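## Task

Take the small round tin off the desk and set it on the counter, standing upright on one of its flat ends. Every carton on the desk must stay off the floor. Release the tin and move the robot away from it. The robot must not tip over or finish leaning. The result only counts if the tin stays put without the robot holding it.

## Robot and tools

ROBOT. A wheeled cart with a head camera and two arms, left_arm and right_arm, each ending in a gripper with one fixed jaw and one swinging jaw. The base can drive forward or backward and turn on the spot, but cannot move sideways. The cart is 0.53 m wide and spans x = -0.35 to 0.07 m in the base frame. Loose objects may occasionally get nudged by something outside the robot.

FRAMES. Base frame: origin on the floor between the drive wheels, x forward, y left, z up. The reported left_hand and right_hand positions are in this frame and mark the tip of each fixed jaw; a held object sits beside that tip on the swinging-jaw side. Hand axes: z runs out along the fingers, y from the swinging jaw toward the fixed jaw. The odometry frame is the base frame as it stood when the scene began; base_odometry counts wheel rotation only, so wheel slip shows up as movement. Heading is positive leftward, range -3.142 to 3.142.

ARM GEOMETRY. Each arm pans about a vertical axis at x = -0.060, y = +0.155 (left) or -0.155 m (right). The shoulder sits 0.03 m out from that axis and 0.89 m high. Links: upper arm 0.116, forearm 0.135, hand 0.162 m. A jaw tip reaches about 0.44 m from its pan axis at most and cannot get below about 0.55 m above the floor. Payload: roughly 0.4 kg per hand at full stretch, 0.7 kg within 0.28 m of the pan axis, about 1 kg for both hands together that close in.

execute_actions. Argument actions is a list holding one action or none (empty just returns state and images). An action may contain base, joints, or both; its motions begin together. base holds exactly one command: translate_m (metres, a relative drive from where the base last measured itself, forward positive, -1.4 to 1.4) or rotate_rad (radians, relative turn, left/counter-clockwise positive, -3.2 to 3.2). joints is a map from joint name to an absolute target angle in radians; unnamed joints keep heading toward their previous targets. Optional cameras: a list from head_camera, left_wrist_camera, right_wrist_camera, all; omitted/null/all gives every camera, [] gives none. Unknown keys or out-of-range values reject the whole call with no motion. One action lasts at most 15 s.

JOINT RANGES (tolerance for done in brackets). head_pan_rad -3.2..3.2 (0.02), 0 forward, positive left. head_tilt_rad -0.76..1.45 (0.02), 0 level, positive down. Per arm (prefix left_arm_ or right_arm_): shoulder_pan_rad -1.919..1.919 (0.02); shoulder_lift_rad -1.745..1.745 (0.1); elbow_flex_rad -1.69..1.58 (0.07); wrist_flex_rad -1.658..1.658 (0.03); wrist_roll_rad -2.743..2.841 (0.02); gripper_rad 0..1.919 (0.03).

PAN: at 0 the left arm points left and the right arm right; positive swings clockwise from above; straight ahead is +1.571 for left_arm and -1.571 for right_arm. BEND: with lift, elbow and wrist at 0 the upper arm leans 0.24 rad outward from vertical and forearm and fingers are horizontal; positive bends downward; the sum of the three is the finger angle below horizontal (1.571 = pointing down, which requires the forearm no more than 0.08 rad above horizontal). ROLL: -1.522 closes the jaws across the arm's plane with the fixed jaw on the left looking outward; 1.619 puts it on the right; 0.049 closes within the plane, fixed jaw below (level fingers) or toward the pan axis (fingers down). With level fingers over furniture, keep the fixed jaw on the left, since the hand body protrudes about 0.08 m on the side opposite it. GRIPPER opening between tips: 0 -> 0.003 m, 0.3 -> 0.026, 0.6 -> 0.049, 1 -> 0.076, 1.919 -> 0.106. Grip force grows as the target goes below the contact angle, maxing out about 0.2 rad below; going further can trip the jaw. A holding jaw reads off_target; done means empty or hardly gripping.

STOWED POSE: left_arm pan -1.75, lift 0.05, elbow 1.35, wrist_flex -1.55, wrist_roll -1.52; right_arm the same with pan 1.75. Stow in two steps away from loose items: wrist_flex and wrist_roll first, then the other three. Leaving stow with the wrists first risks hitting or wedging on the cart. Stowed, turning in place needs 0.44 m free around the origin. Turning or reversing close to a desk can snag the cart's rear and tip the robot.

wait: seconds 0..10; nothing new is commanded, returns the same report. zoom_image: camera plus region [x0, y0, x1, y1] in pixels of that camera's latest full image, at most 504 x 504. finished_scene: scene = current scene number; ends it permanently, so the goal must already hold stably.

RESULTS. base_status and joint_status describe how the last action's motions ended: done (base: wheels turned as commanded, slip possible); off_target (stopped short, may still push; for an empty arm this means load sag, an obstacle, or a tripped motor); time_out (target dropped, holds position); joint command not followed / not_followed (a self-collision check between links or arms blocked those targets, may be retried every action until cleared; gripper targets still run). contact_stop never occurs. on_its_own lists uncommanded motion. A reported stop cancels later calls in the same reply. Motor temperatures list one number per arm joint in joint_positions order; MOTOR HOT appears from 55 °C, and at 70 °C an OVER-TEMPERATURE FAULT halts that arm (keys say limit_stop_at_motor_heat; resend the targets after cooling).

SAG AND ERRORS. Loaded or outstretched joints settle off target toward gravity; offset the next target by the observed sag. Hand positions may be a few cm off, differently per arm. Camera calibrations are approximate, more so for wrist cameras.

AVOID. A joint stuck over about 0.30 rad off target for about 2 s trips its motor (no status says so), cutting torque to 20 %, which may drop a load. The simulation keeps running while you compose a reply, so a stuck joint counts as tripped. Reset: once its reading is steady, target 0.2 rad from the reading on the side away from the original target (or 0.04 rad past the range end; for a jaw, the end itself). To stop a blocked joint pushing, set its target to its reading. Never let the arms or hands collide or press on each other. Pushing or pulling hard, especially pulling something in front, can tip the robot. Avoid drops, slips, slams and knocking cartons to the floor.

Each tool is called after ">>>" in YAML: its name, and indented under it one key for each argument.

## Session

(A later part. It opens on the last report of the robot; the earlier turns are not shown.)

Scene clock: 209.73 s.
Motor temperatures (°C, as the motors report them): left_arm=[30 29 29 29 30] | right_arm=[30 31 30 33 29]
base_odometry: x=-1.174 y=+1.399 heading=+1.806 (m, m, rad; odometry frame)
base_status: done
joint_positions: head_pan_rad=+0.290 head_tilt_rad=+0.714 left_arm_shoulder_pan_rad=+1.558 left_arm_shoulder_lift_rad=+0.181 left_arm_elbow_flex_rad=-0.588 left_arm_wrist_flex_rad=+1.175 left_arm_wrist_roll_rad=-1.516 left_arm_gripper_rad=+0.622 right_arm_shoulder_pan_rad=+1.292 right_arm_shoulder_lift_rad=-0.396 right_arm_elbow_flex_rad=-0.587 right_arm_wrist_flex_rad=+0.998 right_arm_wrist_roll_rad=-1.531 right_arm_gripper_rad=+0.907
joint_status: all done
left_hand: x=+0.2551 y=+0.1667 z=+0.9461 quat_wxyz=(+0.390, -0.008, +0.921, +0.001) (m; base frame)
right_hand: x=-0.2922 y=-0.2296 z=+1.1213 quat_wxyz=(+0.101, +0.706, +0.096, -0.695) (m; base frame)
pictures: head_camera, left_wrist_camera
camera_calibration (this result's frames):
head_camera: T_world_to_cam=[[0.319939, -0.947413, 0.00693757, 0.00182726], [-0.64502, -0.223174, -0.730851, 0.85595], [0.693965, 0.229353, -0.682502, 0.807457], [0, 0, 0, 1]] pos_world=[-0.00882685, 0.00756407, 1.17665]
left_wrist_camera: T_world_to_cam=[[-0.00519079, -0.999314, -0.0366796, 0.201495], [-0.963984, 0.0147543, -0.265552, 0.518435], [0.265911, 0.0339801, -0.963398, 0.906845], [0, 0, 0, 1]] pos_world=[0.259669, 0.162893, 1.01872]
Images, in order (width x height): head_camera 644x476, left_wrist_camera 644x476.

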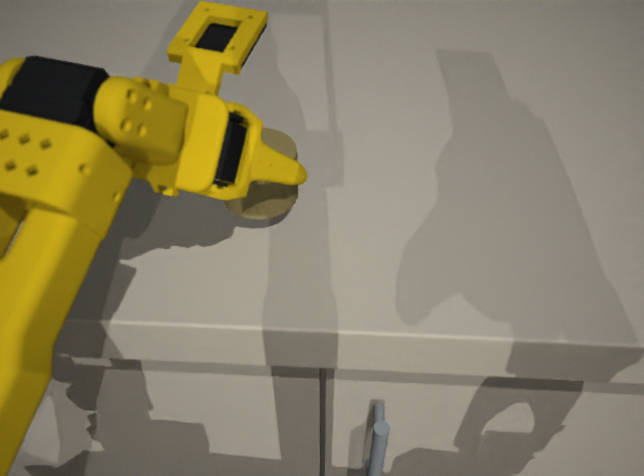

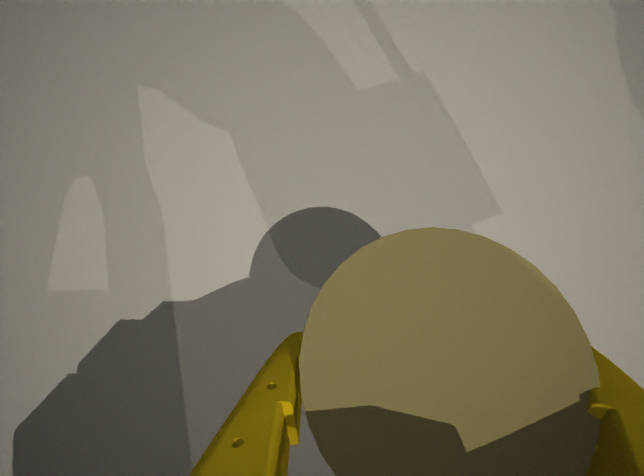

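>>> execute_actions:
  actions:
    - {"joints":{"left_arm_shoulder_lift_rad":0.26,"left_arm_wrist_flex_rad":1.08}}
  cameras: ["head_camera","left_wrist_camera"]

Scene clock: 215.47 s.
Motor temperatures (°C, as the motors report them): left_arm=[30 29 29 29 30] | right_arm=[30 31 30 33 29]
base_odometry: x=-1.174 y=+1.399 heading=+1.806 (m, m, rad; odometry frame)
base_status: not commanded
joint_positions: head_pan_rad=+0.290 head_tilt_rad=+0.714 left_arm_shoulder_pan_rad=+1.558 left_arm_shoulder_lift_rad=+0.272 left_arm_elbow_flex_rad=-0.588 left_arm_wrist_flex_rad=+1.096 left_arm_wrist_roll_rad=-1.516 left_arm_gripper_rad=+0.622 right_arm_shoulder_pan_rad=+1.292 right_arm_shoulder_lift_rad=-0.396 right_arm_elbow_flex_rad=-0.587 right_arm_wrist_flex_rad=+0.998 right_arm_wrist_roll_rad=-1.531 right_arm_gripper_rad=+0.907
joint_status: all done
left_hand: x=+0.2681 y=+0.1669 z=+0.9288 quat_wxyz=(+0.386, -0.009, +0.923, +0.001) (m; base frame)
right_hand: x=-0.2922 y=-0.2296 z=+1.1213 quat_wxyz=(+0.101, +0.706, +0.096, -0.695) (m; base frame)
pictures: head_camera, left_wrist_camera
camera_calibration (this result's frames):
head_camera: T_world_to_cam=[[0.319941, -0.947412, 0.00693774, 0.00182714], [-0.645016, -0.223174, -0.730854, 0.855954], [0.693968, 0.229355, -0.682499, 0.807453], [0, 0, 0, 1]] pos_world=[-0.00882698, 0.0075641, 1.17665]
left_wrist_camera: T_world_to_cam=[[-0.00558359, -0.999319, -0.0364865, 0.201019], [-0.966779, 0.0147191, -0.255189, 0.517428], [0.255552, 0.0338495, -0.966203, 0.892207], [0, 0, 0, 1]] pos_world=[0.273356, 0.163065, 1.00143]
Images, in order (width x height): head_camera 644x476, left_wrist_camera 644x476.

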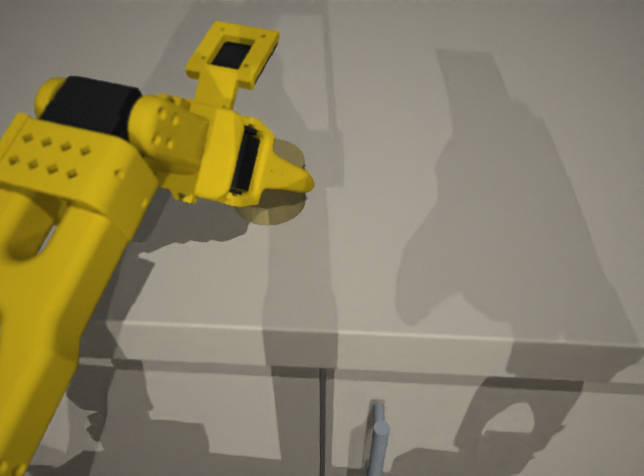

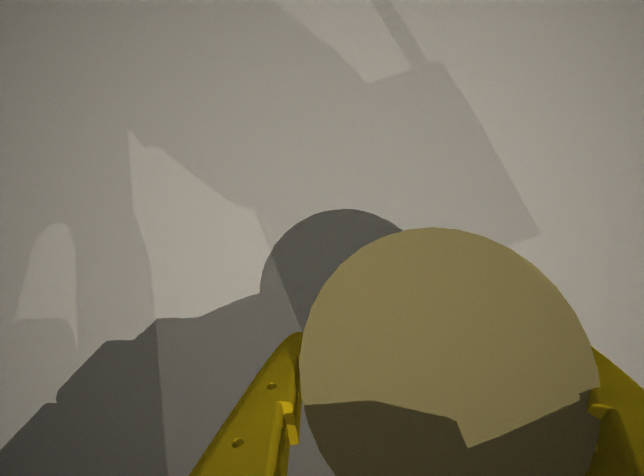

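No contact yet; a little lower.

>>> execute_actions:
  actions:
    - {"joints":{"left_arm_shoulder_lift_rad":0.32,"left_arm_wrist_flex_rad":1.02}}
  cameras: ["head_camera","left_wrist_camera"]

Scene clock: 219.37 s.
Motor temperatures (°C, as the motors report them): left_arm=[30 29 29 29 30] | right_arm=[30 31 30 33 29]
base_odometry: x=-1.174 y=+1.399 heading=+1.806 (m, m, rad; odometry frame)
base_status: not commanded
joint_positions: head_pan_rad=+0.290 head_tilt_rad=+0.714 left_arm_shoulder_pan_rad=+1.558 left_arm_shoulder_lift_rad=+0.310 left_arm_elbow_flex_rad=-0.593 left_arm_wrist_flex_rad=+1.025 left_arm_wrist_roll_rad=-1.516 left_arm_gripper_rad=+0.622 right_arm_shoulder_pan_rad=+1.292 right_arm_shoulder_lift_rad=-0.396 right_arm_elbow_flex_rad=-0.587 right_arm_wrist_flex_rad=+0.998 right_arm_wrist_roll_rad=-1.531 right_arm_gripper_rad=+0.907
joint_status: all done
left_hand: x=+0.2775 y=+0.1670 z=+0.9266 quat_wxyz=(+0.402, -0.008, +0.915, +0.001) (m; base frame)
right_hand: x=-0.2922 y=-0.2296 z=+1.1213 quat_wxyz=(+0.101, +0.706, +0.096, -0.695) (m; base frame)
pictures: head_camera, left_wrist_camera
camera_calibration (this result's frames):
head_camera: T_world_to_cam=[[0.319941, -0.947412, 0.00693774, 0.00182714], [-0.645016, -0.223174, -0.730854, 0.855954], [0.693968, 0.229355, -0.682499, 0.807453], [0, 0, 0, 1]] pos_world=[-0.00882698, 0.0075641, 1.17665]
left_wrist_camera: T_world_to_cam=[[-0.00422841, -0.999301, -0.0371308, 0.201325], [-0.956732, 0.0148457, -0.290591, 0.555942], [0.290939, 0.0342955, -0.956127, 0.868353], [0, 0, 0, 1]] pos_world=[0.280101, 0.16315, 0.999282]
Images, in order (width x height): head_camera 644x476, left_wrist_camera 644x476.

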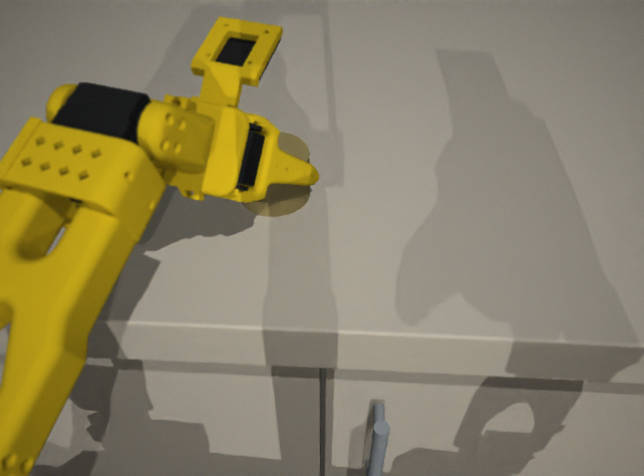

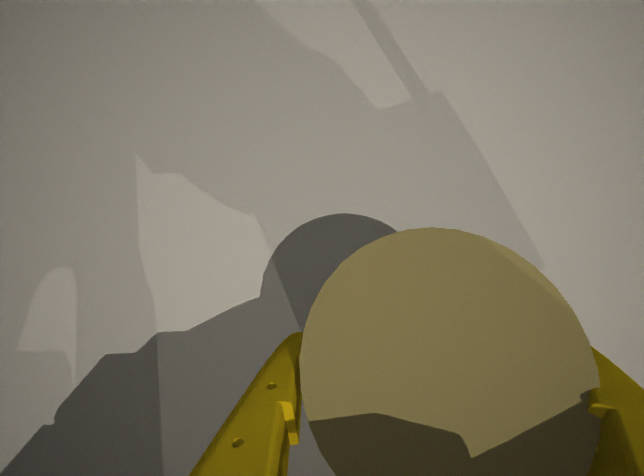

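Contact. Release and retreat.

>>> execute_actions:
  actions:
    - {"joints":{"left_arm_shoulder_lift_rad":0.3,"left_arm_gripper_rad":0.95}}
  cameras: ["left_wrist_camera"]

>>> execute_actions:
  actions:
    - {"joints":{"left_arm_shoulder_lift_rad":-0.3}}
  cameras: ["left_wrist_camera"]

>>> execute_actions:
  actions:
    - {"base":{"translate_m":-0.45},"joints":{"head_pan_rad":0.05,"head_tilt_rad":0.4,"left_arm_shoulder_pan_rad":1.0}}
  cameras: ["head_camera"]

Scene clock: 229.23 s.
Motor temperatures (°C, as the motors report them): left_arm=[30 29 29 29 30] | right_arm=[30 31 30 33 29]
base_odometry: x=-1.174 y=+1.399 heading=+1.806 (m, m, rad; odometry frame)
base_status: not commanded
joint_positions: head_pan_rad=+0.290 head_tilt_rad=+0.714 left_arm_shoulder_pan_rad=+1.558 left_arm_shoulder_lift_rad=+0.313 left_arm_elbow_flex_rad=-0.593 left_arm_wrist_flex_rad=+1.025 left_arm_wrist_roll_rad=-1.516 left_arm_gripper_rad=+0.939 right_arm_shoulder_pan_rad=+1.292 right_arm_shoulder_lift_rad=-0.396 right_arm_elbow_flex_rad=-0.587 right_arm_wrist_flex_rad=+0.998 right_arm_wrist_roll_rad=-1.531 right_arm_gripper_rad=+0.907
joint_status: all done
left_hand: x=+0.2776 y=+0.1670 z=+0.9256 quat_wxyz=(+0.401, -0.008, +0.916, +0.001) (m; base frame)
right_hand: x=-0.2922 y=-0.2296 z=+1.1213 quat_wxyz=(+0.101, +0.706, +0.096, -0.695) (m; base frame)
pictures: left_wrist_camera
camera_calibration (this result's frames):
left_wrist_camera: T_world_to_cam=[[-0.00434224, -0.999303, -0.037079, 0.201275], [-0.957619, 0.0148345, -0.287655, 0.553293], [0.288004, 0.0342585, -0.957016, 0.869067], [0, 0, 0, 1]] pos_world=[0.280423, 0.163154, 0.998331]
Images, in order (width x height): left_wrist_camera 644x476.

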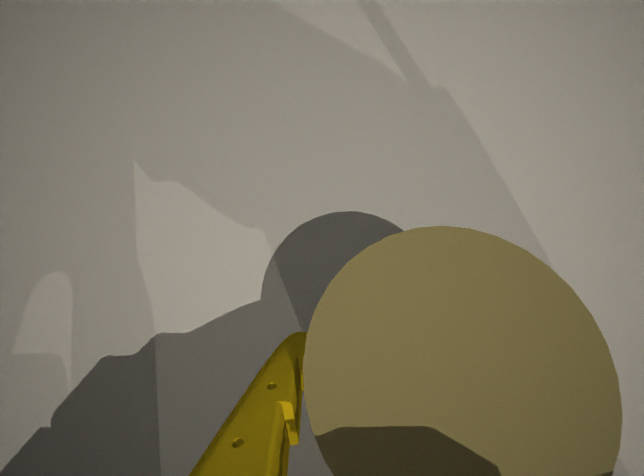

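Scene clock: 230.40 s.
Motor temperatures (°C, as the motors report them): left_arm=[30 29 29 29 30] | right_arm=[30 31 30 33 29]
base_odometry: x=-1.174 y=+1.399 heading=+1.806 (m, m, rad; odometry frame)
base_status: not commanded
joint_positions: head_pan_rad=+0.290 head_tilt_rad=+0.714 left_arm_shoulder_pan_rad=+1.558 left_arm_shoulder_lift_rad=-0.270 left_arm_elbow_flex_rad=-0.593 left_arm_wrist_flex_rad=+1.025 left_arm_wrist_roll_rad=-1.516 left_arm_gripper_rad=+0.940 right_arm_shoulder_pan_rad=+1.292 right_arm_shoulder_lift_rad=-0.396 right_arm_elbow_flex_rad=-0.587 right_arm_wrist_flex_rad=+0.998 right_arm_wrist_roll_rad=-1.531 right_arm_gripper_rad=+0.907
joint_status: all done
left_hand: x=+0.2094 y=+0.1661 z=+1.0895 quat_wxyz=(+0.647, -0.007, +0.762, +0.002) (m; base frame)
right_hand: x=-0.2922 y=-0.2296 z=+1.1213 quat_wxyz=(+0.101, +0.706, +0.096, -0.695) (m; base frame)
pictures: left_wrist_camera
camera_calibration (this result's frames):
left_wrist_camera: T_world_to_cam=[[0.0188631, -0.99901, -0.0402785, 0.204777], [-0.641207, 0.0188225, -0.767137, 0.990697], [0.767136, 0.0402975, -0.640218, 0.599094], [0, 0, 0, 1]] pos_world=[0.171793, 0.161785, 1.1518]
Images, in order (width x height): left_wrist_camera 644x476.

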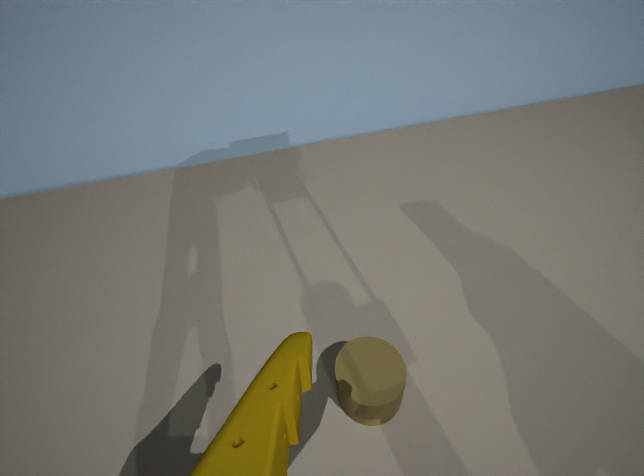

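Scene clock: 233.43 s.
Motor temperatures (°C, as the motors report them): left_arm=[30 29 29 29 30] | right_arm=[30 31 30 33 29]
base_odometry: x=-1.069 y=+0.961 heading=+1.802 (m, m, rad; odometry frame)
base_status: done
joint_positions: head_pan_rad=+0.060 head_tilt_rad=+0.413 left_arm_shoulder_pan_rad=+1.011 left_arm_shoulder_lift_rad=-0.271 left_arm_elbow_flex_rad=-0.593 left_arm_wrist_flex_rad=+1.025 left_arm_wrist_roll_rad=-1.516 left_arm_gripper_rad=+0.940 right_arm_shoulder_pan_rad=+1.292 right_arm_shoulder_lift_rad=-0.396 right_arm_elbow_flex_rad=-0.587 right_arm_wrist_flex_rad=+0.998 right_arm_wrist_roll_rad=-1.531 right_arm_gripper_rad=+0.907
joint_status: all done
left_hand: x=+0.1640 y=+0.3046 z=+1.0899 quat_wxyz=(+0.623, -0.213, +0.731, +0.177) (m; base frame)
right_hand: x=-0.2922 y=-0.2296 z=+1.1213 quat_wxyz=(+0.101, +0.706, +0.096, -0.695) (m; base frame)
pictures: head_camera
camera_calibration (this result's frames):
head_camera: T_world_to_cam=[[0.0918451, -0.995625, 0.017205, -0.020711], [-0.431813, -0.0553912, -0.900261, 1.06096], [0.897275, 0.0752552, -0.435011, 0.53215], [0, 0, 0, 1]] pos_world=[-0.0174458, -0.00189944, 1.18699]
Images, in order (width x height): head_camera 644x476.

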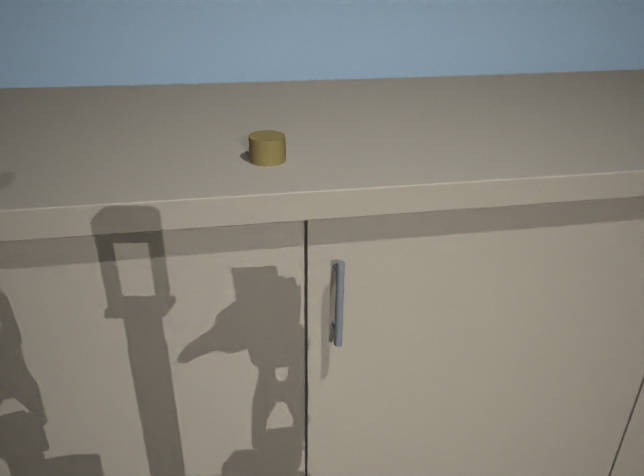

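>>> finished_scene:
  scene: 2

The scene is finished: the task was done.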